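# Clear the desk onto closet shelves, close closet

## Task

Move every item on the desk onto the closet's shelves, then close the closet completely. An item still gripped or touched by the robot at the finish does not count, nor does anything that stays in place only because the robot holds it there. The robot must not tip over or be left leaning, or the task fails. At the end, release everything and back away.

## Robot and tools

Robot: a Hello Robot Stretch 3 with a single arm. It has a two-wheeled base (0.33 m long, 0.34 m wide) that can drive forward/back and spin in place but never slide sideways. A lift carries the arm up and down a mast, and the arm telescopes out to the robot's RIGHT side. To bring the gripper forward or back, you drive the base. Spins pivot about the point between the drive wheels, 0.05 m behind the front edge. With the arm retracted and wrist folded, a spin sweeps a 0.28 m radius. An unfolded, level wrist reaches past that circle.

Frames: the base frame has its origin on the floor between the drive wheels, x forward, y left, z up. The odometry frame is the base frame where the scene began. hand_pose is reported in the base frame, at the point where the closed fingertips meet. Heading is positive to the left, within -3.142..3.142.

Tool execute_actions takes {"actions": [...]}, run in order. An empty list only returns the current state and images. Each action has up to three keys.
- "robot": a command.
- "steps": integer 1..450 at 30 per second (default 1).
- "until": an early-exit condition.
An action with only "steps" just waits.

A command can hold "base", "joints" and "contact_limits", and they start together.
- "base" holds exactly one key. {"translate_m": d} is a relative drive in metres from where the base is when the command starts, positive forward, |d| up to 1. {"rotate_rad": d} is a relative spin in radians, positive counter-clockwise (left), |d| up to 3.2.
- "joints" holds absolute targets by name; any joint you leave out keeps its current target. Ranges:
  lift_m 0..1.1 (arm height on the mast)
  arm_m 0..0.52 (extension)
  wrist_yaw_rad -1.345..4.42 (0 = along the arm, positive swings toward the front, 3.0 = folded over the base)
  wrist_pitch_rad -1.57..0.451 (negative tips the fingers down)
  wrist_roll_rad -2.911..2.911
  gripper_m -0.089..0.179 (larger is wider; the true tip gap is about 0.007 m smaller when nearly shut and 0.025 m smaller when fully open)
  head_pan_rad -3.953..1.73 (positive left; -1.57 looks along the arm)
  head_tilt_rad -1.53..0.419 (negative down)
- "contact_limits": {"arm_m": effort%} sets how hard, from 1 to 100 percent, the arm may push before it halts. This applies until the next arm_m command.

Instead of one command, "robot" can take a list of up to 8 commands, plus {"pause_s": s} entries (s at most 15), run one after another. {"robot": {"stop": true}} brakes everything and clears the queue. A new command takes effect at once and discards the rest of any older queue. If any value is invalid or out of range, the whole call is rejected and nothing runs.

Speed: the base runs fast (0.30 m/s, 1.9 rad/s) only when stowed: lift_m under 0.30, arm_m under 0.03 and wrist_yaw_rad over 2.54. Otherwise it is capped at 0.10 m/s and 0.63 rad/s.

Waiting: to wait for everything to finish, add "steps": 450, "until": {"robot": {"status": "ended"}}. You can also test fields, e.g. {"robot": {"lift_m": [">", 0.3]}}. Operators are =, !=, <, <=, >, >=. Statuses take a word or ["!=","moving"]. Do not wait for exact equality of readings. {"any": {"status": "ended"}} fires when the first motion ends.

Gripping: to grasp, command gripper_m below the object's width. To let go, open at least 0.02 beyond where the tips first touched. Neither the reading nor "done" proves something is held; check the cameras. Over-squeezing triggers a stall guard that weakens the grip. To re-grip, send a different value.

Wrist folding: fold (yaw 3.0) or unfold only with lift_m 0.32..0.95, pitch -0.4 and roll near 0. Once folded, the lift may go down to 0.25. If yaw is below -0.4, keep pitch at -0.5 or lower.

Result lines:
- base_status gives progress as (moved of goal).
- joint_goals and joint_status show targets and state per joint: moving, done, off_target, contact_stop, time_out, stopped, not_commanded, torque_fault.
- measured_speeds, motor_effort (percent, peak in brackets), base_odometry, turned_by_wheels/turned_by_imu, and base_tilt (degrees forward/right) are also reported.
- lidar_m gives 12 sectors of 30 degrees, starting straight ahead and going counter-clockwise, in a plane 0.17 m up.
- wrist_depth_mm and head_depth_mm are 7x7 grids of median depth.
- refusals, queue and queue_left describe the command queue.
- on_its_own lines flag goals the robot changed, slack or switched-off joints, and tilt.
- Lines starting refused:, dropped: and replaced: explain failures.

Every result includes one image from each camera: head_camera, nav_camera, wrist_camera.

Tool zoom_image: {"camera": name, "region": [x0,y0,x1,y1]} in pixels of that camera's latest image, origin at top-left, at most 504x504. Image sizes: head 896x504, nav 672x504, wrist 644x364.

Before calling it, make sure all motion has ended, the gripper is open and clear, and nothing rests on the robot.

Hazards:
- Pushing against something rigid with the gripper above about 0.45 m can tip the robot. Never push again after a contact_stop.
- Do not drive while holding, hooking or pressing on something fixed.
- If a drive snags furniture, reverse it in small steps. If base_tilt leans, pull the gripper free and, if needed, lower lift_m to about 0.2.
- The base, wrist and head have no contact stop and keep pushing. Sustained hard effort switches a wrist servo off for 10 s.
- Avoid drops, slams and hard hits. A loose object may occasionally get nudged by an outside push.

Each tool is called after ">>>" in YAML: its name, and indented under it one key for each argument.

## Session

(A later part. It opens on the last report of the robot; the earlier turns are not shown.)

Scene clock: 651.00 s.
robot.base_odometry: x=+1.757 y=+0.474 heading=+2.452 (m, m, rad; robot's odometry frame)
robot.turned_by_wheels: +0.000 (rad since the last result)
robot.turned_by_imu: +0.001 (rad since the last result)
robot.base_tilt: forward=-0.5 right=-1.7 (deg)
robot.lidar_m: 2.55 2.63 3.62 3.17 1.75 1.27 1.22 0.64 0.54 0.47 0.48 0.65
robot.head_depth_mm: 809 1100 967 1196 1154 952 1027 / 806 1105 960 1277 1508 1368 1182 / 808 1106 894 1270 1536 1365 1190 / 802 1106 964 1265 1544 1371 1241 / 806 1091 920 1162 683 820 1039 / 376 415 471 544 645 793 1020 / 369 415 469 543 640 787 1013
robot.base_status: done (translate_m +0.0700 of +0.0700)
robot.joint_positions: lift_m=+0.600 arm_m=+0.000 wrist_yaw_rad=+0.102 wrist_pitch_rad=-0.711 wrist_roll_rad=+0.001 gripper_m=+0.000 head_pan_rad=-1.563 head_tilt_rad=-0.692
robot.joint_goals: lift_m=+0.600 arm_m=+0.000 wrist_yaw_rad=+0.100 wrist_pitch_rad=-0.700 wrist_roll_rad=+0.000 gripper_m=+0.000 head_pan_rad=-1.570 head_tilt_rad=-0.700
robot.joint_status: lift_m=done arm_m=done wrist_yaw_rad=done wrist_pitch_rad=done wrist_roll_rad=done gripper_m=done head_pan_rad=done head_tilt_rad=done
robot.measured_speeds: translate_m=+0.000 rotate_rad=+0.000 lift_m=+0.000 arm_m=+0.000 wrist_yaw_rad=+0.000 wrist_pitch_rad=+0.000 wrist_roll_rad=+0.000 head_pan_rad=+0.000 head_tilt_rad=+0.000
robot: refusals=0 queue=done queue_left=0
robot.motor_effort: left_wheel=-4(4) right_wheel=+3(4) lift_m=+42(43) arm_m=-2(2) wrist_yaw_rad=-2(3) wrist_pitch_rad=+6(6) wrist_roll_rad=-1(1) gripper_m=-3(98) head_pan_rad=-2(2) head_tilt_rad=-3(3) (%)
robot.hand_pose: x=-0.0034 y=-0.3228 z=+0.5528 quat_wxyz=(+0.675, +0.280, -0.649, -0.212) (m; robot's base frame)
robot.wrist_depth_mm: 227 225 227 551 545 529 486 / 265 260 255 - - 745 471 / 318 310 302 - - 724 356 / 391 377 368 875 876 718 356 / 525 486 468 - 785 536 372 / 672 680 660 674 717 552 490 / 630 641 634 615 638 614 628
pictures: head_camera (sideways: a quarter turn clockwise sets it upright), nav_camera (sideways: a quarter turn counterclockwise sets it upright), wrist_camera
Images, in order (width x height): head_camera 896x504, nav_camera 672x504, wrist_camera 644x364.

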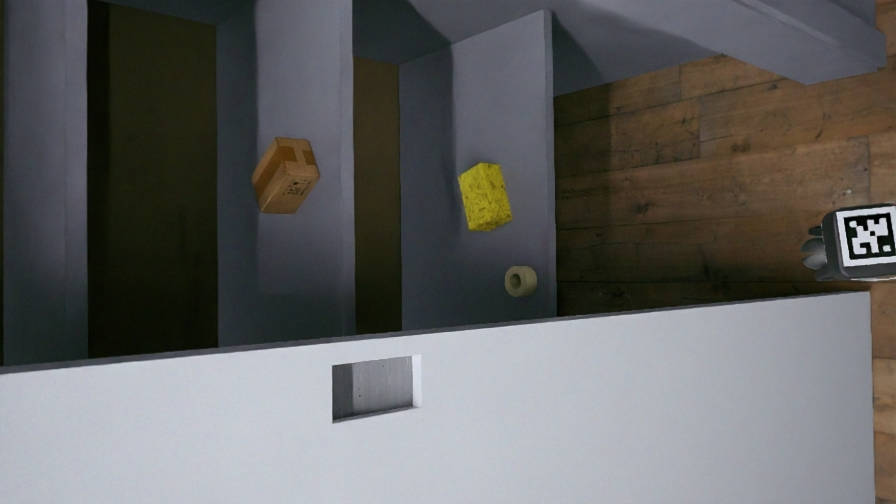

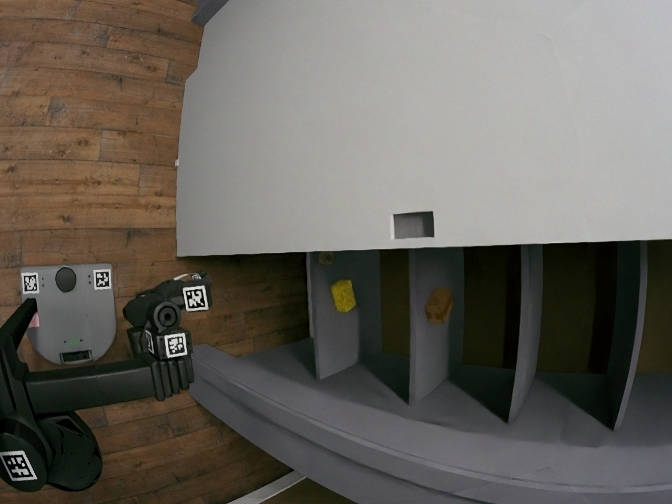

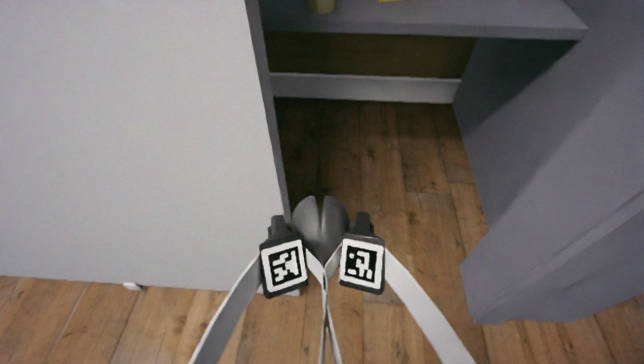

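>>> execute_actions:
  actions:
    - {"robot":{"joints":{"lift_m":0.89,"wrist_pitch_rad":0,"wrist_yaw_rad":0,"wrist_roll_rad":1.57,"gripper_m":0.0,"head_tilt_rad":-0.3}},"steps":300,"until":{"robot":{"status":"ended"}}}

Scene clock: 665.23 s.
robot.base_odometry: x=+1.757 y=+0.474 heading=+2.452 (m, m, rad; robot's odometry frame)
robot.turned_by_wheels: +0.000 (rad since the last result)
robot.turned_by_imu: +0.001 (rad since the last result)
robot.base_tilt: forward=-0.6 right=-1.7 (deg)
robot.lidar_m: 2.55 2.64 3.59 3.18 1.75 1.27 1.22 0.65 0.54 0.47 0.48 0.65
robot.head_depth_mm: 868 1066 1064 1188 942 1163 1063 / 870 1058 1093 1185 945 1259 1061 / 872 1058 1096 1189 895 1255 1030 / 873 1055 1093 1186 946 1306 1031 / 877 1049 985 1175 896 1168 960 / 371 388 411 437 465 505 535 / 367 388 410 436 464 496 533
robot.base_status: done (translate_m +0.0700 of +0.0700)
robot.joint_positions: lift_m=+0.890 arm_m=+0.000 wrist_yaw_rad=+0.003 wrist_pitch_rad=-0.021 wrist_roll_rad=+1.567 gripper_m=+0.000 head_pan_rad=-1.563 head_tilt_rad=-0.310
robot.joint_goals: lift_m=+0.890 arm_m=+0.000 wrist_yaw_rad=+0.000 wrist_pitch_rad=+0.000 wrist_roll_rad=+1.570 gripper_m=+0.000 head_pan_rad=-1.570 head_tilt_rad=-0.300
robot.joint_status: lift_m=done arm_m=done wrist_yaw_rad=done wrist_pitch_rad=done wrist_roll_rad=done gripper_m=done head_pan_rad=done head_tilt_rad=done
robot.measured_speeds: translate_m=+0.000 rotate_rad=+0.000 lift_m=+0.000 arm_m=+0.000 wrist_yaw_rad=+0.000 wrist_pitch_rad=+0.000 wrist_roll_rad=+0.000 head_pan_rad=+0.000 head_tilt_rad=+0.000
robot: refusals=0 queue=done queue_left=0
robot.motor_effort: left_wheel=-4(4) right_wheel=+3(3) lift_m=+42(39) arm_m=-2(2) wrist_yaw_rad=-3(6) wrist_pitch_rad=+12(12) wrist_roll_rad=+1(2) gripper_m=-2(2) head_pan_rad=-1(2) head_tilt_rad=+3(23) (%)
robot.hand_pose: x=-0.0207 y=-0.4010 z=+0.9986 quat_wxyz=(+0.002, +0.001, -1.000, -0.011) (m; robot's base frame)
robot.wrist_depth_mm: 528 775 843 846 752 862 587 / 554 760 860 912 578 846 588 / 560 761 903 945 799 882 614 / 747 772 931 934 823 847 604 / 958 729 991 - 854 909 668 / 267 263 260 247 254 253 256 / 242 246 250 262 254 256 263
pictures: head_camera (sideways: a quarter turn clockwise sets it upright), nav_camera (sideways: a quarter turn counterclockwise sets it upright), wrist_camera
Images, in order (width x height): head_camera 896x504, nav_camera 672x504, wrist_camera 644x364.

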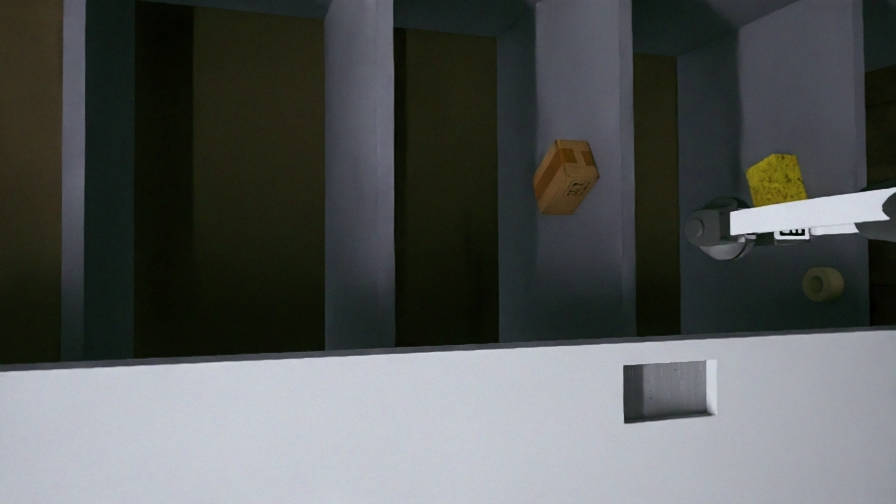

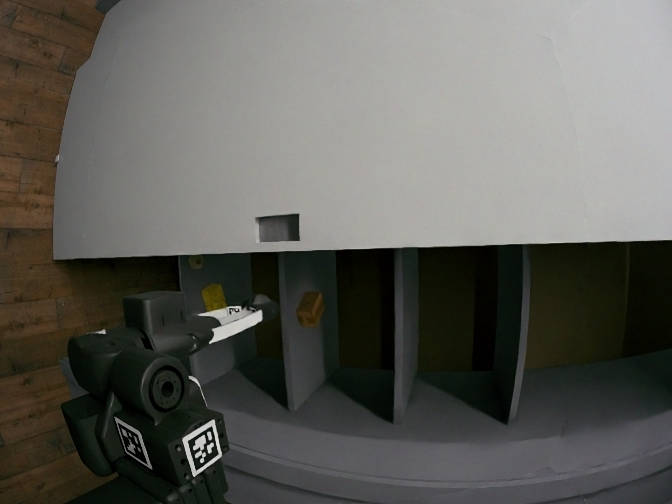

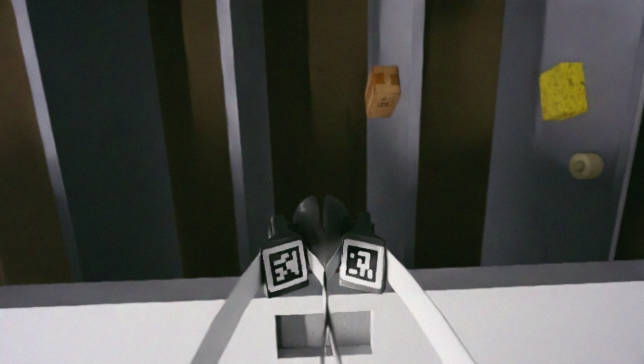

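>>> execute_actions:
  actions:
    - {"robot":{"base":{"translate_m":0.115}},"steps":300,"until":{"robot":{"status":"ended"}}}
    - {"robot":{"joints":{"arm_m":0.06,"head_tilt_rad":-0.5}},"steps":300,"until":{"robot":{"status":"ended"}}}

Scene clock: 677.60 s.
robot.base_odometry: x=+1.669 y=+0.547 heading=+2.452 (m, m, rad; robot's odometry frame)
robot.turned_by_wheels: +0.000 (rad since the last result)
robot.turned_by_imu: -0.004 (rad since the last result)
robot.base_tilt: forward=-0.6 right=-1.9 (deg)
robot.lidar_m: 2.43 2.52 3.43 3.17 1.92 1.39 1.33 0.63 0.61 0.47 0.48 0.66
robot.head_depth_mm: 995 994 1178 998 1292 - - / 991 992 1168 934 1299 - - / 372 411 454 902 1211 - - / 368 398 437 480 538 - 705 / 366 397 435 478 534 600 690 / 365 395 432 478 531 598 687 / 364 396 432 474 528 594 682
robot.base_status: done (translate_m +0.1150 of +0.1150)
robot.joint_positions: lift_m=+0.890 arm_m=+0.059 wrist_yaw_rad=+0.014 wrist_pitch_rad=-0.026 wrist_roll_rad=+1.567 gripper_m=+0.000 head_pan_rad=-1.563 head_tilt_rad=-0.494
robot.joint_goals: lift_m=+0.890 arm_m=+0.060 wrist_yaw_rad=+0.000 wrist_pitch_rad=+0.000 wrist_roll_rad=+1.570 gripper_m=+0.000 head_pan_rad=-1.570 head_tilt_rad=-0.500
robot.joint_status: lift_m=done arm_m=done wrist_yaw_rad=done wrist_pitch_rad=done wrist_roll_rad=done gripper_m=done head_pan_rad=done head_tilt_rad=done
robot.measured_speeds: translate_m=+0.000 rotate_rad=+0.000 lift_m=+0.000 arm_m=+0.000 wrist_yaw_rad=+0.000 wrist_pitch_rad=+0.000 wrist_roll_rad=+0.000 head_pan_rad=+0.000 head_tilt_rad=+0.000
robot: refusals=0 queue=done queue_left=0
robot.motor_effort: left_wheel=-2(6) right_wheel=+0(8) lift_m=+42(42) arm_m=+11(13) wrist_yaw_rad=-9(10) wrist_pitch_rad=+15(16) wrist_roll_rad=+0(0) gripper_m=-3(3) head_pan_rad=-2(2) head_tilt_rad=-2(14) (%)
robot.hand_pose: x=-0.0178 y=-0.4591 z=+0.9972 quat_wxyz=(+0.002, +0.007, -1.000, -0.013) (m; robot's base frame)
robot.wrist_depth_mm: 523 780 726 777 517 805 530 / 513 772 712 843 644 822 562 / 518 764 699 880 662 816 556 / 164 165 168 169 170 172 176 / 168 170 173 - 178 179 183 / 176 178 180 184 184 187 190 / 182 184 187 190 194 196 200
pictures: head_camera (sideways: a quarter turn clockwise sets it upright), nav_camera (sideways: a quarter turn counterclockwise sets it upright), wrist_camera
Images, in order (width x height): head_camera 896x504, nav_camera 672x504, wrist_camera 644x364.

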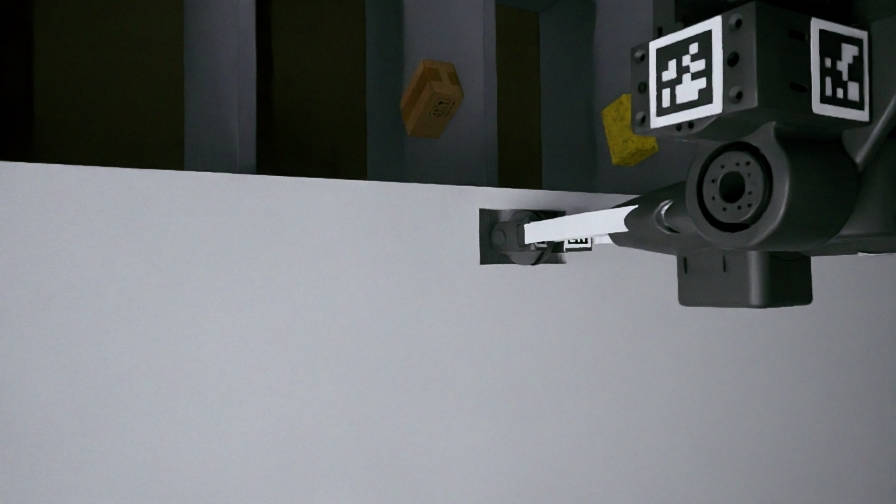

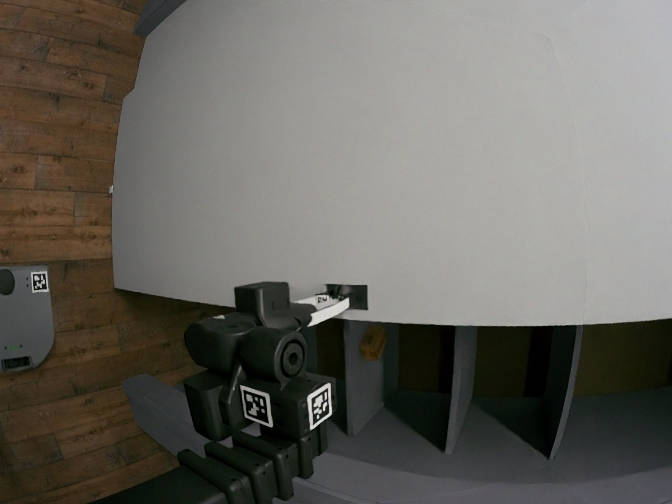

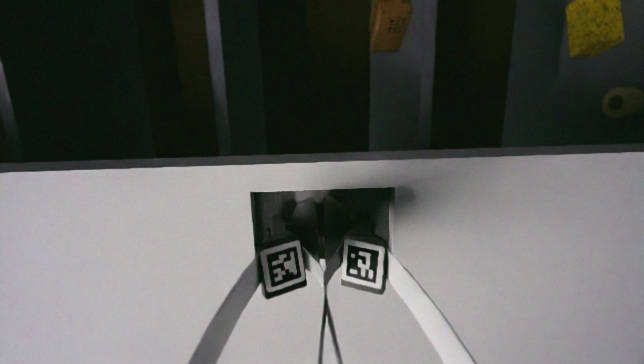

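Aligned. Insert and pull back.

>>> execute_actions:
  actions:
    - {"robot":{"joints":{"arm_m":0.095},"contact_limits":{"arm_m":18}},"steps":300,"until":{"robot":{"status":"ended"}}}
    - {"robot":{"base":{"translate_m":-0.2}},"steps":300,"until":{"robot":{"status":"ended"}}}

Scene clock: 684.77 s.
robot.base_odometry: x=+1.823 y=+0.420 heading=+2.452 (m, m, rad; robot's odometry frame)
robot.turned_by_wheels: +0.000 (rad since the last result)
robot.turned_by_imu: +0.301 (rad since the last result)
robot.base_tilt: forward=-1.9 right=-3.9 (deg)
robot.lidar_m: 2.59 3.07 3.21 2.26 1.35 1.18 1.18 0.50 0.56 0.46 0.53 0.94
robot.head_depth_mm: 966 1016 1116 917 1311 - - / 991 1035 1155 1009 1336 - - / 1013 1070 1179 1017 1362 - - / 404 436 474 518 579 - 728 / 405 438 476 524 584 662 746 / 415 450 490 542 603 685 782 / 425 463 508 562 626 716 823
robot.base_status: done (translate_m -0.2000 of -0.2000)
robot.joint_positions: lift_m=+0.890 arm_m=+0.094 wrist_yaw_rad=+0.152 wrist_pitch_rad=-0.086 wrist_roll_rad=+1.571 gripper_m=+0.000 head_pan_rad=-1.563 head_tilt_rad=-0.495
robot.joint_goals: lift_m=+0.890 arm_m=+0.095 wrist_yaw_rad=+0.125 wrist_pitch_rad=+0.000 wrist_roll_rad=+1.570 gripper_m=+0.000 head_pan_rad=-1.570 head_tilt_rad=-0.500
robot.joint_status: lift_m=done arm_m=done wrist_yaw_rad=done wrist_pitch_rad=done wrist_roll_rad=done gripper_m=done head_pan_rad=done head_tilt_rad=done
robot.measured_speeds: translate_m=+0.000 rotate_rad=+0.000 lift_m=+0.000 arm_m=+0.000 wrist_yaw_rad=+0.000 wrist_pitch_rad=+0.000 wrist_roll_rad=+0.000 head_pan_rad=+0.000 head_tilt_rad=+0.000
robot: refusals=0 queue=done queue_left=0
robot.on_its_own: wrist_yaw_rad is held at +0.125, not at your +0.000, by its stall guard, which is still easing; wrist_pitch_rad is at rest, and its effort (+51) is outside its rest range (-20 to +32)
robot.motor_effort: left_wheel=-3(12) right_wheel=-2(2) lift_m=+42(42) arm_m=+11(14) wrist_yaw_rad=-18(24) wrist_pitch_rad=+51(53) wrist_roll_rad=-1(0) gripper_m=-6(8) head_pan_rad=-2(1) head_tilt_rad=-2(2) (%)
robot.contact_limits: arm_m 18 (drawing in: default 15, maximum 25; extending or still: default 22, maximum 35)
robot.hand_pose: x=+0.0170 y=-0.4889 z=+0.9820 quat_wxyz=(+0.004, +0.076, -0.996, -0.043) (m; robot's base frame)
robot.wrist_depth_mm: 528 710 532 767 512 797 569 / 526 771 623 848 615 808 573 / 507 705 595 874 538 185 184 / 150 153 156 158 161 164 171 / 162 165 172 - 186 190 200 / 188 194 199 219 223 230 239 / 223 234 245 253 268 285 300
pictures: head_camera (sideways: a quarter turn clockwise sets it upright), nav_camera (sideways: a quarter turn counterclockwise sets it upright), wrist_camera
Images, in order (width x height): head_camera 896x504, nav_camera 672x504, wrist_camera 644x364.

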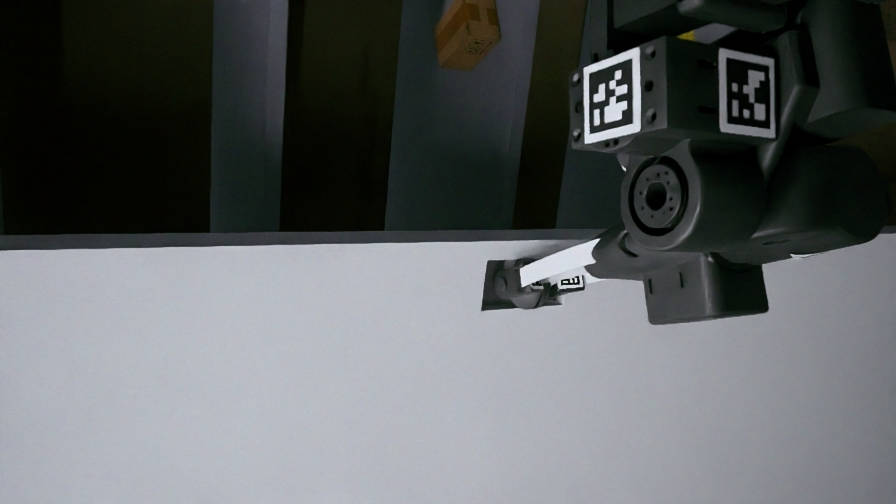

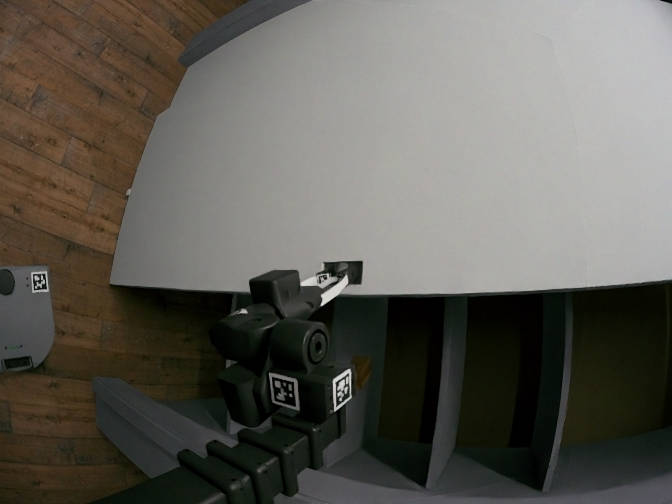

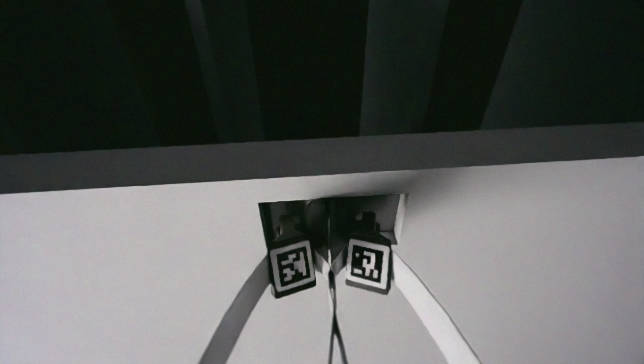

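>>> execute_actions:
  actions:
    - {"robot":{"base":{"rotate_rad":-0.15},"joints":{"arm_m":0.085}},"steps":300,"until":{"robot":{"status":"ended"}}}
    - {"robot":{"base":{"rotate_rad":-0.15},"joints":{"arm_m":0.075}},"steps":300,"until":{"robot":{"status":"ended"}}}

Scene clock: 689.90 s.
robot.base_odometry: x=+1.823 y=+0.420 heading=+2.152 (m, m, rad; robot's odometry frame)
robot.turned_by_wheels: -0.300 (rad since the last result)
robot.turned_by_imu: -0.134 (rad since the last result)
robot.base_tilt: forward=-1.2 right=-2.6 (deg)
robot.lidar_m: 2.56 2.80 3.65 3.06 1.51 1.22 1.21 0.52 0.52 0.46 0.49 0.77
robot.head_depth_mm: 961 1005 1125 971 1300 - - / 969 1016 1142 908 1324 - - / 983 1029 1158 968 1317 - - / 978 944 1156 927 1267 - 712 / 373 403 442 483 550 592 709 / 377 409 448 494 552 620 715 / 382 416 454 503 562 636 731
robot.base_status: done (rotate_rad -0.1499 of -0.1500)
robot.joint_positions: lift_m=+0.890 arm_m=+0.074 wrist_yaw_rad=+0.263 wrist_pitch_rad=-0.046 wrist_roll_rad=+1.571 gripper_m=+0.000 head_pan_rad=-1.563 head_tilt_rad=-0.495
robot.joint_goals: lift_m=+0.890 arm_m=+0.075 wrist_yaw_rad=+0.252 wrist_pitch_rad=+0.000 wrist_roll_rad=+1.570 gripper_m=+0.000 head_pan_rad=-1.570 head_tilt_rad=-0.500
robot.joint_status: lift_m=done arm_m=done wrist_yaw_rad=done wrist_pitch_rad=done wrist_roll_rad=done gripper_m=done head_pan_rad=done head_tilt_rad=done
robot.measured_speeds: translate_m=+0.000 rotate_rad=+0.000 lift_m=+0.000 arm_m=+0.000 wrist_yaw_rad=+0.000 wrist_pitch_rad=+0.000 wrist_roll_rad=+0.000 head_pan_rad=+0.000 head_tilt_rad=+0.000
robot: refusals=0 queue=done queue_left=0
robot.on_its_own: wrist_yaw_rad is held at +0.252, not at your +0.000, by its stall guard, which is not easing now
robot.motor_effort: left_wheel=+3(9) right_wheel=-2(1) lift_m=+42(41) arm_m=+6(13) wrist_yaw_rad=-7(21) wrist_pitch_rad=+28(51) wrist_roll_rad=-1(1) gripper_m=-2(6) head_pan_rad=-1(1) head_tilt_rad=-2(2) (%)
robot.hand_pose: x=+0.0450 y=-0.4653 z=+0.9921 quat_wxyz=(+0.003, +0.131, -0.991, -0.023) (m; robot's base frame)
robot.wrist_depth_mm: 512 732 585 765 535 778 577 / 514 766 737 808 628 814 583 / 495 707 547 867 494 710 183 / 154 155 156 159 159 162 166 / 166 169 174 - 185 186 192 / 192 195 200 216 216 220 228 / 225 233 242 246 258 269 278
pictures: head_camera (sideways: a quarter turn clockwise sets it upright), nav_camera (sideways: a quarter turn counterclockwise sets it upright), wrist_camera
Images, in order (width x height): head_camera 896x504, nav_camera 672x504, wrist_camera 644x364.

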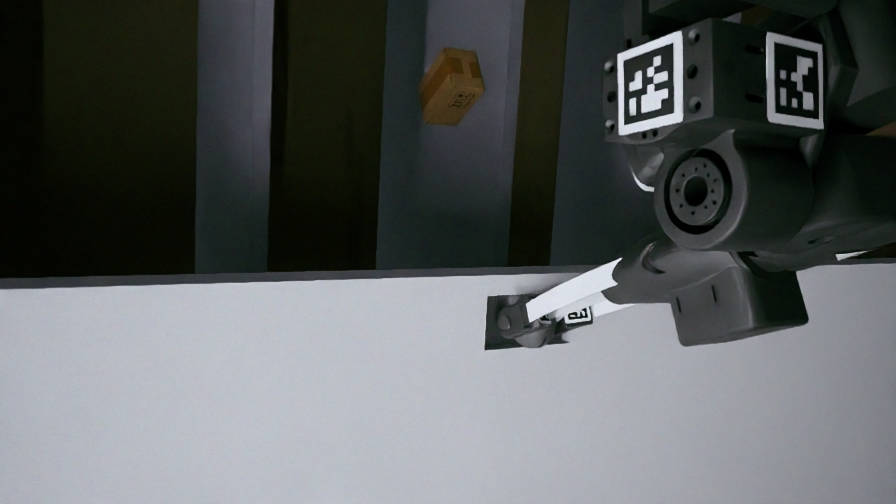

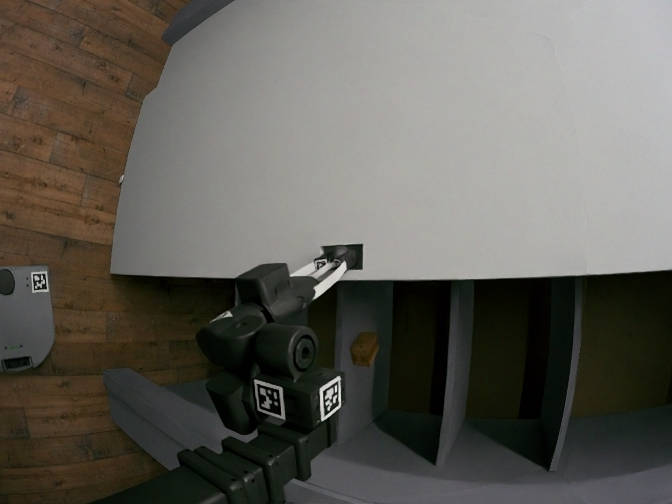

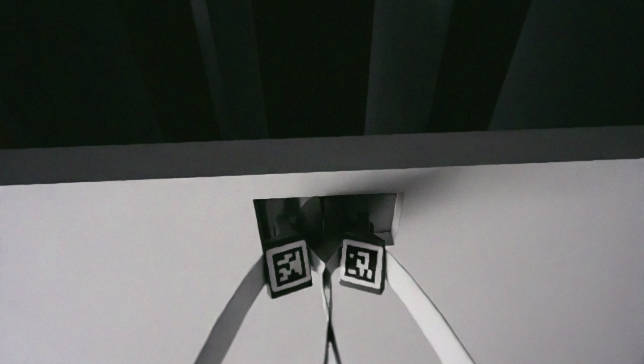

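>>> execute_actions:
  actions:
    - {"robot":[{"joints":{"arm_m":0.0}},{"joints":{"wrist_yaw_rad":-0.35},"base":{"rotate_rad":-0.16}},{"base":{"translate_m":0.2}}],"steps":400,"until":{"robot":{"status":"ended"}}}

Scene clock: 700.63 s.
robot.base_odometry: x=+1.741 y=+0.603 heading=+1.992 (m, m, rad; robot's odometry frame)
robot.turned_by_wheels: -0.160 (rad since the last result)
robot.turned_by_imu: -0.171 (rad since the last result)
robot.base_tilt: forward=-0.6 right=-1.7 (deg)
robot.lidar_m: 2.36 2.43 3.29 3.18 2.05 1.48 1.41 0.65 0.70 0.44 0.45 0.61
robot.head_depth_mm: 352 699 1156 893 1281 1133 - / 344 373 408 451 507 1057 - / 343 372 407 449 506 565 - / 341 371 405 447 495 560 630 / 340 370 404 446 496 558 642 / 340 368 402 442 493 557 638 / 338 367 400 441 491 554 635
robot.base_status: done (translate_m +0.2000 of +0.2000)
robot.joint_positions: lift_m=+0.890 arm_m=+0.000 wrist_yaw_rad=-0.347 wrist_pitch_rad=-0.018 wrist_roll_rad=+1.571 gripper_m=+0.000 head_pan_rad=-1.563 head_tilt_rad=-0.495
robot.joint_goals: lift_m=+0.890 arm_m=+0.000 wrist_yaw_rad=-0.350 wrist_pitch_rad=+0.000 wrist_roll_rad=+1.570 gripper_m=+0.000 head_pan_rad=-1.570 head_tilt_rad=-0.500
robot.joint_status: lift_m=done arm_m=done wrist_yaw_rad=done wrist_pitch_rad=done wrist_roll_rad=done gripper_m=done head_pan_rad=done head_tilt_rad=done
robot.measured_speeds: translate_m=+0.000 rotate_rad=+0.000 lift_m=+0.000 arm_m=+0.000 wrist_yaw_rad=+0.000 wrist_pitch_rad=+0.000 wrist_roll_rad=+0.000 head_pan_rad=+0.000 head_tilt_rad=+0.000
robot: refusals=0 queue=done queue_left=0
robot.motor_effort: left_wheel=+4(9) right_wheel=-6(11) lift_m=+41(42) arm_m=-1(5) wrist_yaw_rad=-3(7) wrist_pitch_rad=+10(27) wrist_roll_rad=-1(1) gripper_m=-3(3) head_pan_rad=-2(1) head_tilt_rad=-2(2) (%)
robot.hand_pose: x=-0.1084 y=-0.3858 z=+0.9993 quat_wxyz=(-0.001, -0.173, -0.985, -0.009) (m; robot's base frame)
robot.wrist_depth_mm: 666 680 709 739 719 723 668 / 902 746 933 965 911 870 637 / 919 760 934 983 633 843 644 / 762 723 903 964 835 871 591 / 213 215 215 - 219 219 222 / 208 210 211 208 213 215 217 / 205 207 207 210 209 211 210
pictures: head_camera (sideways: a quarter turn clockwise sets it upright), nav_camera (sideways: a quarter turn counterclockwise sets it upright), wrist_camera
Images, in order (width x height): head_camera 896x504, nav_camera 672x504, wrist_camera 644x364.

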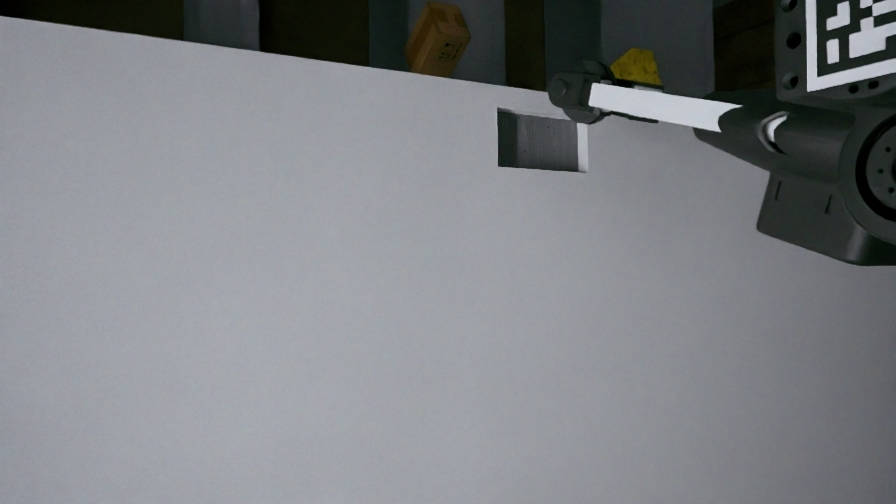

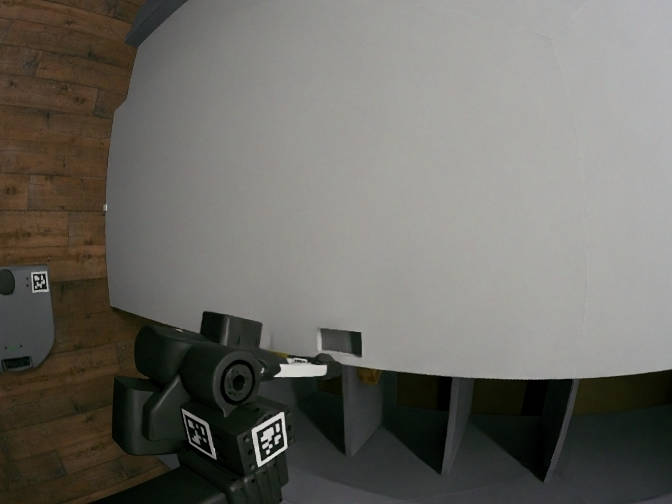

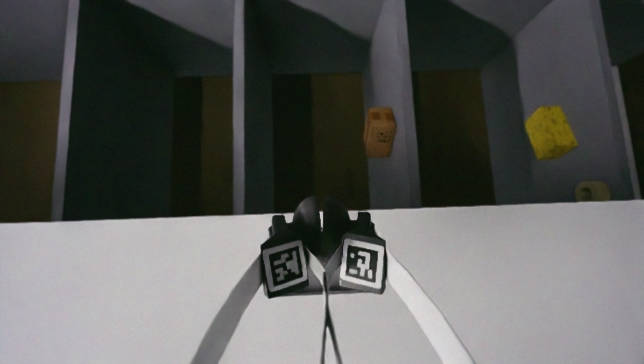

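>>> execute_actions:
  actions:
    - {"robot":[{"base":{"translate_m":0.055}},{"joints":{"arm_m":0.085},"contact_limits":{"arm_m":15}}],"steps":400,"until":{"robot":{"status":"ended"}}}

Scene clock: 706.90 s.
robot.base_odometry: x=+1.719 y=+0.653 heading=+1.992 (m, m, rad; robot's odometry frame)
robot.turned_by_wheels: +0.000 (rad since the last result)
robot.turned_by_imu: +0.057 (rad since the last result)
robot.base_tilt: forward=-2.4 right=-4.7 (deg)
robot.lidar_m: 2.31 2.42 3.40 2.86 2.01 1.51 1.47 0.70 0.46 0.45 0.47 0.67
robot.head_depth_mm: 397 428 462 518 1304 - - / 398 428 464 507 - - - / 398 428 466 507 558 - - / 399 430 466 509 561 623 697 / 400 432 467 510 561 623 703 / 400 433 469 513 563 628 706 / 402 433 469 512 563 628 707
robot.base_status: done (translate_m +0.0550 of +0.0550)
robot.joint_positions: lift_m=+0.890 arm_m=+0.084 wrist_yaw_rad=-0.362 wrist_pitch_rad=-0.095 wrist_roll_rad=+1.571 gripper_m=+0.000 head_pan_rad=-1.563 head_tilt_rad=-0.495
robot.joint_goals: lift_m=+0.890 arm_m=+0.085 wrist_yaw_rad=-0.350 wrist_pitch_rad=+0.000 wrist_roll_rad=+1.570 gripper_m=+0.000 head_pan_rad=-1.570 head_tilt_rad=-0.500
robot.joint_status: lift_m=done arm_m=done wrist_yaw_rad=done wrist_pitch_rad=done wrist_roll_rad=done gripper_m=done head_pan_rad=done head_tilt_rad=done
robot.measured_speeds: translate_m=+0.000 rotate_rad=+0.000 lift_m=+0.000 arm_m=+0.000 wrist_yaw_rad=+0.000 wrist_pitch_rad=+0.000 wrist_roll_rad=+0.000 head_pan_rad=+0.000 head_tilt_rad=+0.000
robot: refusals=0 queue=done queue_left=0
robot.on_its_own: base_tilt is 3.6 degrees off its reading at the scene's start (forward=-0.5 right=-1.7); wrist_pitch_rad is at rest, and its effort (+56) is outside its rest range (-20 to +32)
robot.motor_effort: left_wheel=-6(11) right_wheel=-2(8) lift_m=+41(41) arm_m=+11(18) wrist_yaw_rad=+7(22) wrist_pitch_rad=+56(56) wrist_roll_rad=-1(1) gripper_m=-8(8) head_pan_rad=-1(1) head_tilt_rad=-2(1) (%)
robot.contact_limits: arm_m 15 (drawing in: default 15, maximum 25; extending or still: default 22, maximum 35)
robot.hand_pose: x=-0.1110 y=-0.4649 z=+0.9798 quat_wxyz=(-0.008, -0.180, -0.983, -0.047) (m; robot's base frame)
robot.wrist_depth_mm: 552 779 763 822 834 811 627 / 543 835 909 908 952 827 613 / 503 690 188 201 195 198 200 / 181 182 185 198 193 193 197 / 177 179 182 - 188 191 195 / 173 176 180 181 185 188 191 / 171 174 177 179 181 186 187
pictures: head_camera (sideways: a quarter turn clockwise sets it upright), nav_camera (sideways: a quarter turn counterclockwise sets it upright), wrist_camera
Images, in order (width x height): head_camera 896x504, nav_camera 672x504, wrist_camera 644x364.

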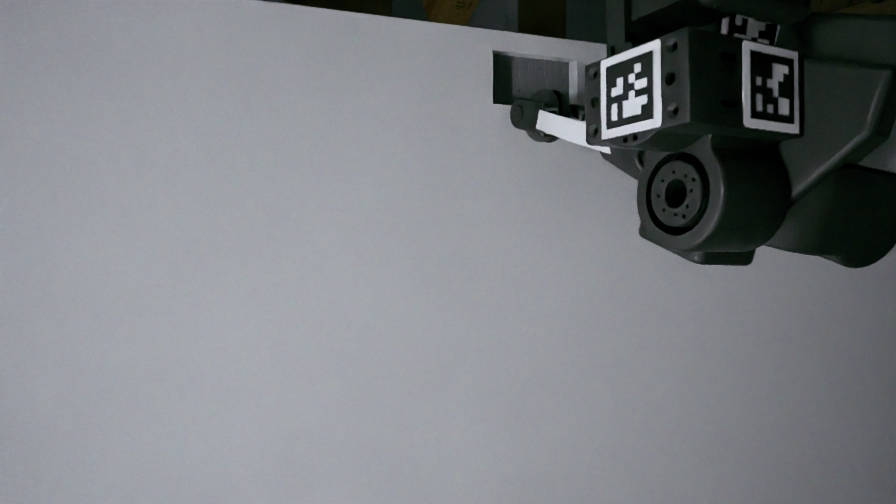

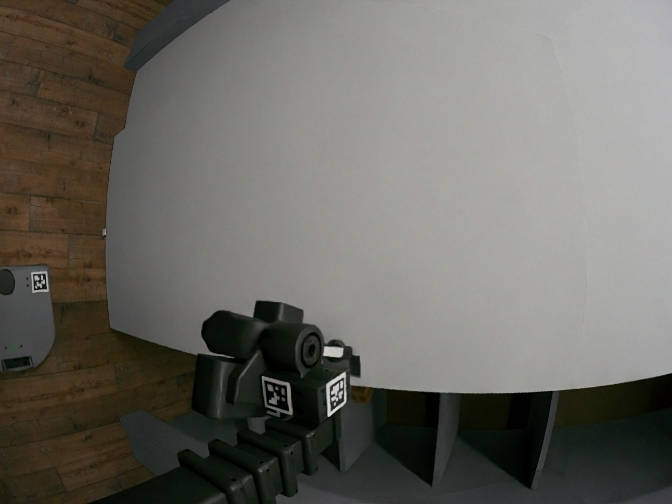

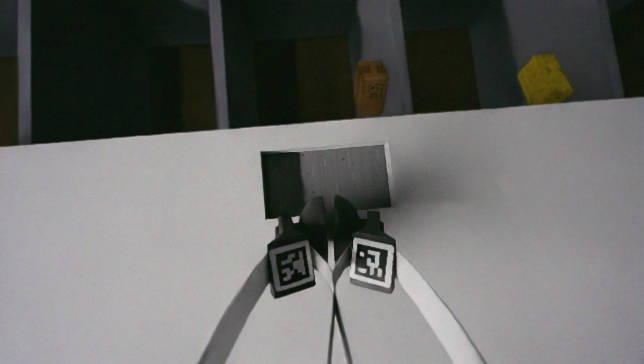

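Overshot, pushing the door face. Back off.

>>> execute_actions:
  actions:
    - {"robot":[{"joints":{"arm_m":0.035}},{"base":{"translate_m":-0.04}},{"joints":{"arm_m":0.07},"contact_limits":{"arm_m":15}}],"steps":400,"until":{"robot":{"status":"ended"}}}

Scene clock: 713.13 s.
robot.base_odometry: x=+1.735 y=+0.616 heading=+1.992 (m, m, rad; robot's odometry frame)
robot.turned_by_wheels: +0.000 (rad since the last result)
robot.turned_by_imu: +0.044 (rad since the last result)
robot.base_tilt: forward=-2.0 right=-4.1 (deg)
robot.lidar_m: 2.33 2.49 3.60 3.18 1.88 1.47 1.44 0.68 0.46 0.45 0.48 0.70
robot.head_depth_mm: 382 412 446 493 867 - - / 384 414 448 488 544 - - / 386 417 452 494 544 - - / 388 419 454 498 547 602 683 / 390 422 459 501 553 617 698 / 393 425 463 504 558 623 708 / 395 427 464 511 560 628 715
robot.base_status: done (translate_m -0.0400 of -0.0400)
robot.joint_positions: lift_m=+0.890 arm_m=+0.068 wrist_yaw_rad=-0.354 wrist_pitch_rad=-0.080 wrist_roll_rad=+1.571 gripper_m=+0.000 head_pan_rad=-1.563 head_tilt_rad=-0.495
robot.joint_goals: lift_m=+0.890 arm_m=+0.070 wrist_yaw_rad=-0.350 wrist_pitch_rad=+0.000 wrist_roll_rad=+1.570 gripper_m=+0.000 head_pan_rad=-1.570 head_tilt_rad=-0.500
robot.joint_status: lift_m=done arm_m=done wrist_yaw_rad=done wrist_pitch_rad=done wrist_roll_rad=done gripper_m=done head_pan_rad=done head_tilt_rad=done
robot.measured_speeds: translate_m=+0.000 rotate_rad=+0.000 lift_m=+0.000 arm_m=+0.000 wrist_yaw_rad=+0.000 wrist_pitch_rad=+0.000 wrist_roll_rad=+0.000 head_pan_rad=+0.000 head_tilt_rad=+0.000
robot: refusals=0 queue=done queue_left=0
robot.on_its_own: wrist_pitch_rad is at rest, and its effort (+47) is outside its rest range (-20 to +32)
robot.motor_effort: left_wheel=-8(10) right_wheel=-2(19) lift_m=+41(41) arm_m=+13(15) wrist_yaw_rad=+1(17) wrist_pitch_rad=+47(56) wrist_roll_rad=-1(1) gripper_m=-7(8) head_pan_rad=-3(1) head_tilt_rad=-2(2) (%)
robot.contact_limits: arm_m 15 (drawing in: default 15, maximum 25; extending or still: default 22, maximum 35)
robot.hand_pose: x=-0.1091 y=-0.4512 z=+0.9835 quat_wxyz=(-0.007, -0.176, -0.984, -0.040) (m; robot's base frame)
robot.wrist_depth_mm: 549 758 784 922 870 810 607 / 518 839 862 902 908 804 601 / 484 631 187 198 191 195 197 / 179 180 182 199 190 192 195 / 177 179 183 - 189 191 193 / 176 178 182 185 188 192 192 / 175 176 179 182 185 189 191
pictures: head_camera (sideways: a quarter turn clockwise sets it upright), nav_camera (sideways: a quarter turn counterclockwise sets it upright), wrist_camera
Images, in order (width x height): head_camera 896x504, nav_camera 672x504, wrist_camera 644x364.

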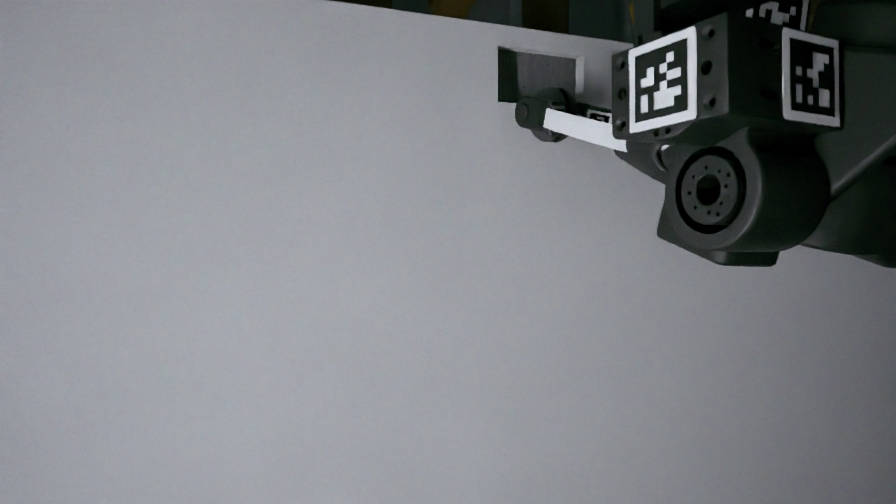

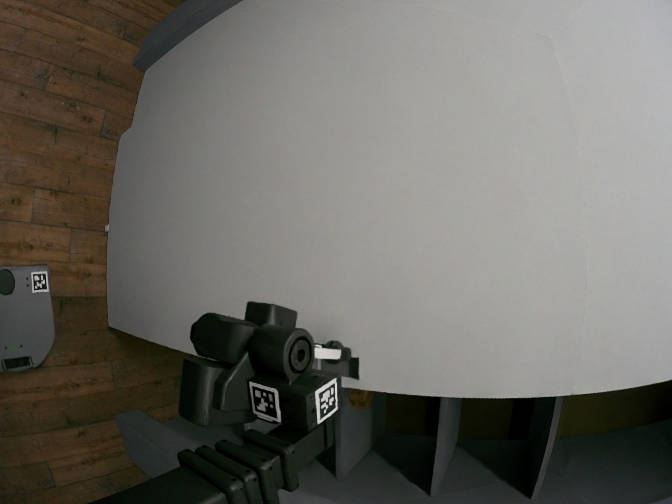

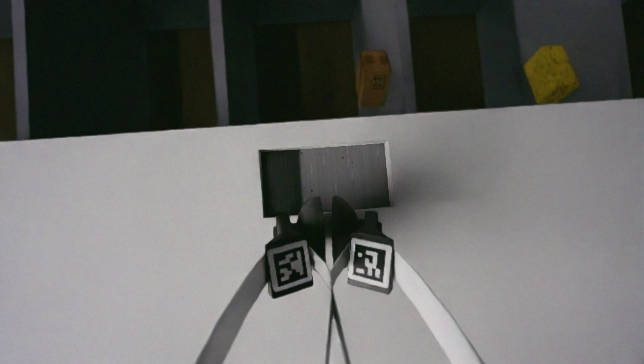

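>>> execute_actions:
  actions:
    - {"robot":[{"joints":{"arm_m":0.01}},{"base":{"rotate_rad":-0.06}},{"base":{"translate_m":-0.02}}],"steps":400,"until":{"robot":{"status":"ended"}}}

Scene clock: 721.47 s.
robot.base_odometry: x=+1.742 y=+0.598 heading=+1.932 (m, m, rad; robot's odometry frame)
robot.turned_by_wheels: -0.060 (rad since the last result)
robot.turned_by_imu: -0.098 (rad since the last result)
robot.base_tilt: forward=-0.6 right=-1.7 (deg)
robot.lidar_m: 2.36 2.43 3.29 3.18 2.06 1.48 1.42 0.65 0.46 0.44 0.46 0.61
robot.head_depth_mm: 345 380 1124 881 1289 1091 - / 345 374 409 452 505 1070 - / 344 373 408 450 502 559 - / 342 372 406 448 499 564 646 / 341 369 405 447 497 561 645 / 340 369 405 445 496 558 642 / 339 369 401 443 494 556 637
robot.base_status: done (translate_m -0.0200 of -0.0200)
robot.joint_positions: lift_m=+0.890 arm_m=+0.010 wrist_yaw_rad=-0.351 wrist_pitch_rad=-0.021 wrist_roll_rad=+1.571 gripper_m=+0.000 head_pan_rad=-1.564 head_tilt_rad=-0.495
robot.joint_goals: lift_m=+0.890 arm_m=+0.010 wrist_yaw_rad=-0.350 wrist_pitch_rad=+0.000 wrist_roll_rad=+1.570 gripper_m=+0.000 head_pan_rad=-1.570 head_tilt_rad=-0.500
robot.joint_status: lift_m=done arm_m=done wrist_yaw_rad=done wrist_pitch_rad=done wrist_roll_rad=done gripper_m=done head_pan_rad=done head_tilt_rad=done
robot.measured_speeds: translate_m=+0.000 rotate_rad=+0.000 lift_m=+0.000 arm_m=+0.000 wrist_yaw_rad=+0.000 wrist_pitch_rad=+0.000 wrist_roll_rad=+0.000 head_pan_rad=+0.000 head_tilt_rad=+0.000
robot: refusals=0 queue=done queue_left=0
robot.motor_effort: left_wheel=+3(9) right_wheel=-5(11) lift_m=+40(41) arm_m=-2(13) wrist_yaw_rad=+0(9) wrist_pitch_rad=+12(47) wrist_roll_rad=-1(1) gripper_m=-3(7) head_pan_rad=-1(1) head_tilt_rad=-2(2) (%)
robot.hand_pose: x=-0.1093 y=-0.3954 z=+0.9987 quat_wxyz=(-0.002, -0.175, -0.985, -0.011) (m; robot's base frame)
robot.wrist_depth_mm: 644 686 709 746 730 747 679 / 702 766 895 973 927 840 653 / 758 761 947 935 626 866 619 / 582 761 865 969 679 750 578 / 205 205 208 - 212 212 213 / 201 203 203 203 207 207 208 / 196 197 198 200 202 202 203
pictures: head_camera (sideways: a quarter turn clockwise sets it upright), nav_camera (sideways: a quarter turn counterclockwise sets it upright), wrist_camera
Images, in order (width x height): head_camera 896x504, nav_camera 672x504, wrist_camera 644x364.

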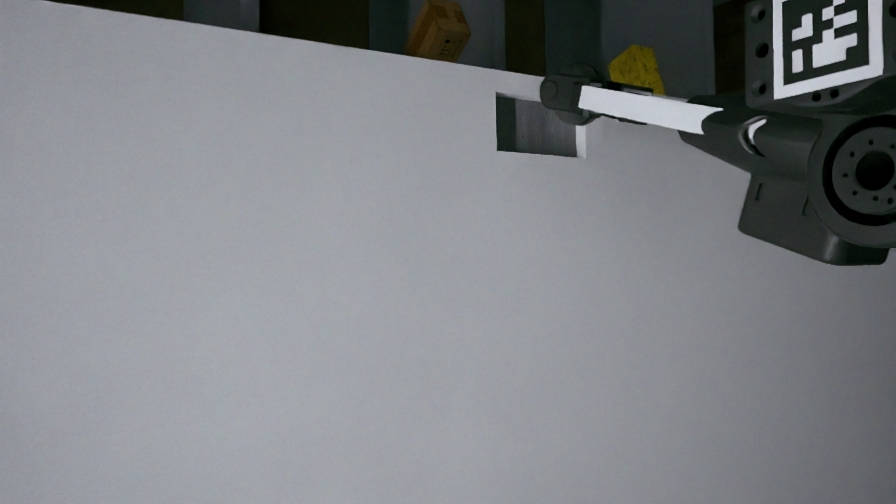

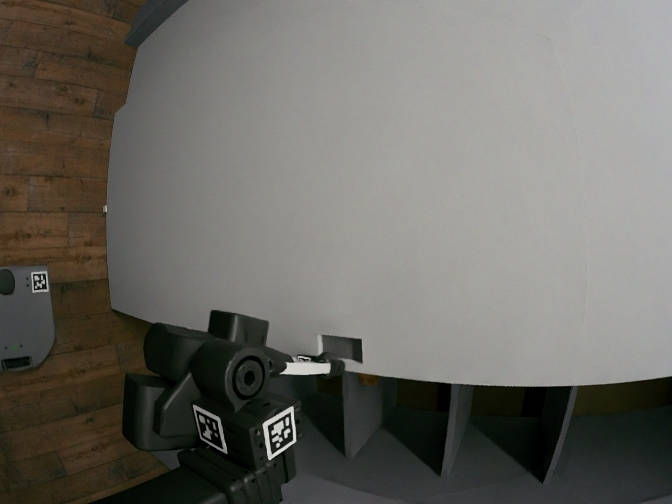

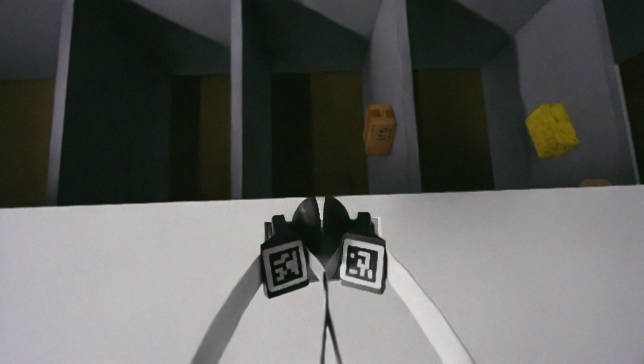

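>>> execute_actions:
  actions:
    - {"robot":[{"base":{"translate_m":0.022}},{"joints":{"arm_m":0.06},"contact_limits":{"arm_m":12}}],"steps":400,"until":{"robot":{"status":"ended"}}}

Scene clock: 727.37 s.
robot.base_odometry: x=+1.734 y=+0.618 heading=+1.932 (m, m, rad; robot's odometry frame)
robot.turned_by_wheels: +0.000 (rad since the last result)
robot.turned_by_imu: +0.008 (rad since the last result)
robot.base_tilt: forward=-0.9 right=-2.3 (deg)
robot.lidar_m: 2.33 2.41 3.28 3.18 2.07 1.50 1.44 0.67 0.46 0.44 0.46 0.62
robot.head_depth_mm: 355 387 427 857 1256 - - / 355 385 421 464 517 - - / 353 384 418 461 514 - - / 354 384 418 460 512 566 659 / 353 382 417 458 510 574 658 / 352 381 416 457 508 572 653 / 351 380 414 456 506 570 651
robot.base_status: done (translate_m +0.0220 of +0.0220)
robot.joint_positions: lift_m=+0.890 arm_m=+0.059 wrist_yaw_rad=-0.375 wrist_pitch_rad=-0.036 wrist_roll_rad=+1.571 gripper_m=+0.000 head_pan_rad=-1.564 head_tilt_rad=-0.495
robot.joint_goals: lift_m=+0.890 arm_m=+0.060 wrist_yaw_rad=-0.350 wrist_pitch_rad=+0.000 wrist_roll_rad=+1.570 gripper_m=+0.000 head_pan_rad=-1.570 head_tilt_rad=-0.500
robot.joint_status: lift_m=done arm_m=done wrist_yaw_rad=done wrist_pitch_rad=done wrist_roll_rad=done gripper_m=done head_pan_rad=done head_tilt_rad=done
robot.measured_speeds: translate_m=+0.000 rotate_rad=+0.000 lift_m=+0.000 arm_m=+0.000 wrist_yaw_rad=+0.000 wrist_pitch_rad=+0.000 wrist_roll_rad=+0.000 head_pan_rad=+0.000 head_tilt_rad=+0.000
robot: refusals=0 queue=done queue_left=0
robot.on_its_own: wrist_yaw_rad is at rest, and its effort (+15) is outside its rest range (-12 to +12)
robot.motor_effort: left_wheel=-3(8) right_wheel=+0(7) lift_m=+40(40) arm_m=+11(14) wrist_yaw_rad=+15(17) wrist_pitch_rad=+21(22) wrist_roll_rad=-1(1) gripper_m=-2(3) head_pan_rad=-1(1) head_tilt_rad=-1(2) (%)
robot.contact_limits: arm_m 12 (drawing in: default 15, maximum 25; extending or still: default 22, maximum 35)
robot.hand_pose: x=-0.1149 y=-0.4409 z=+0.9946 quat_wxyz=(-0.003, -0.186, -0.982, -0.018) (m; robot's base frame)
robot.wrist_depth_mm: 583 701 691 789 741 755 621 / 567 780 872 941 726 827 603 / 538 765 882 915 610 831 578 / 328 175 176 180 180 183 183 / 170 170 172 - 176 178 178 / 164 166 167 168 172 173 175 / 162 163 164 165 167 170 170
pictures: head_camera (sideways: a quarter turn clockwise sets it upright), nav_camera (sideways: a quarter turn counterclockwise sets it upright), wrist_camera
Images, in order (width x height): head_camera 896x504, nav_camera 672x504, wrist_camera 644x364.

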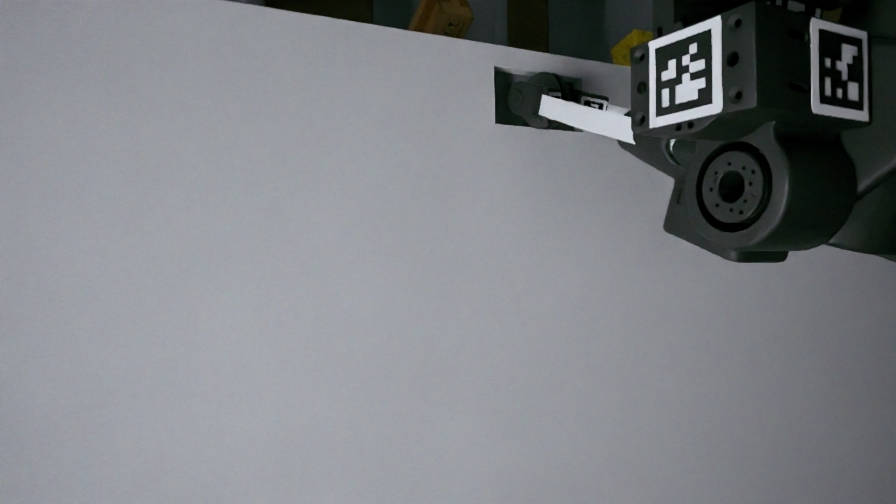

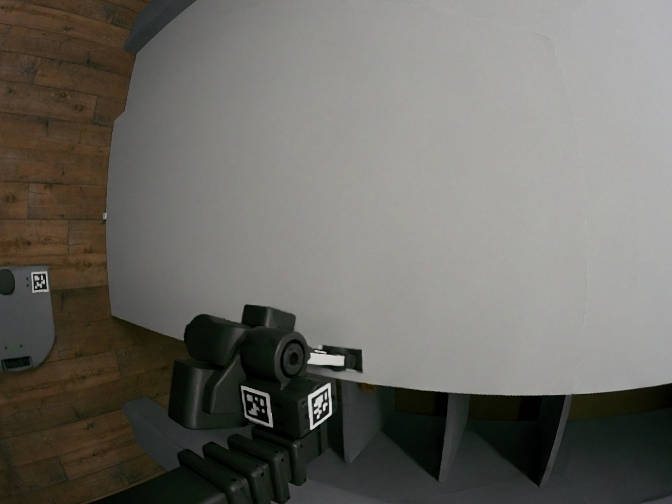

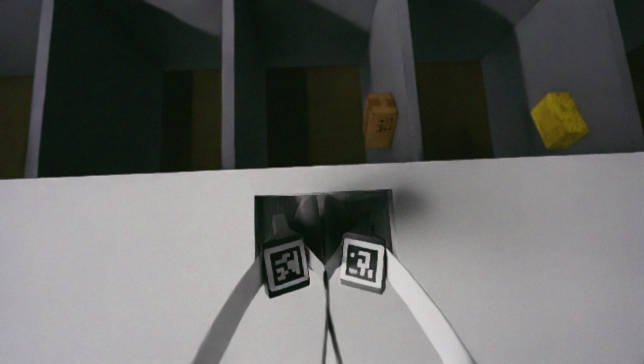

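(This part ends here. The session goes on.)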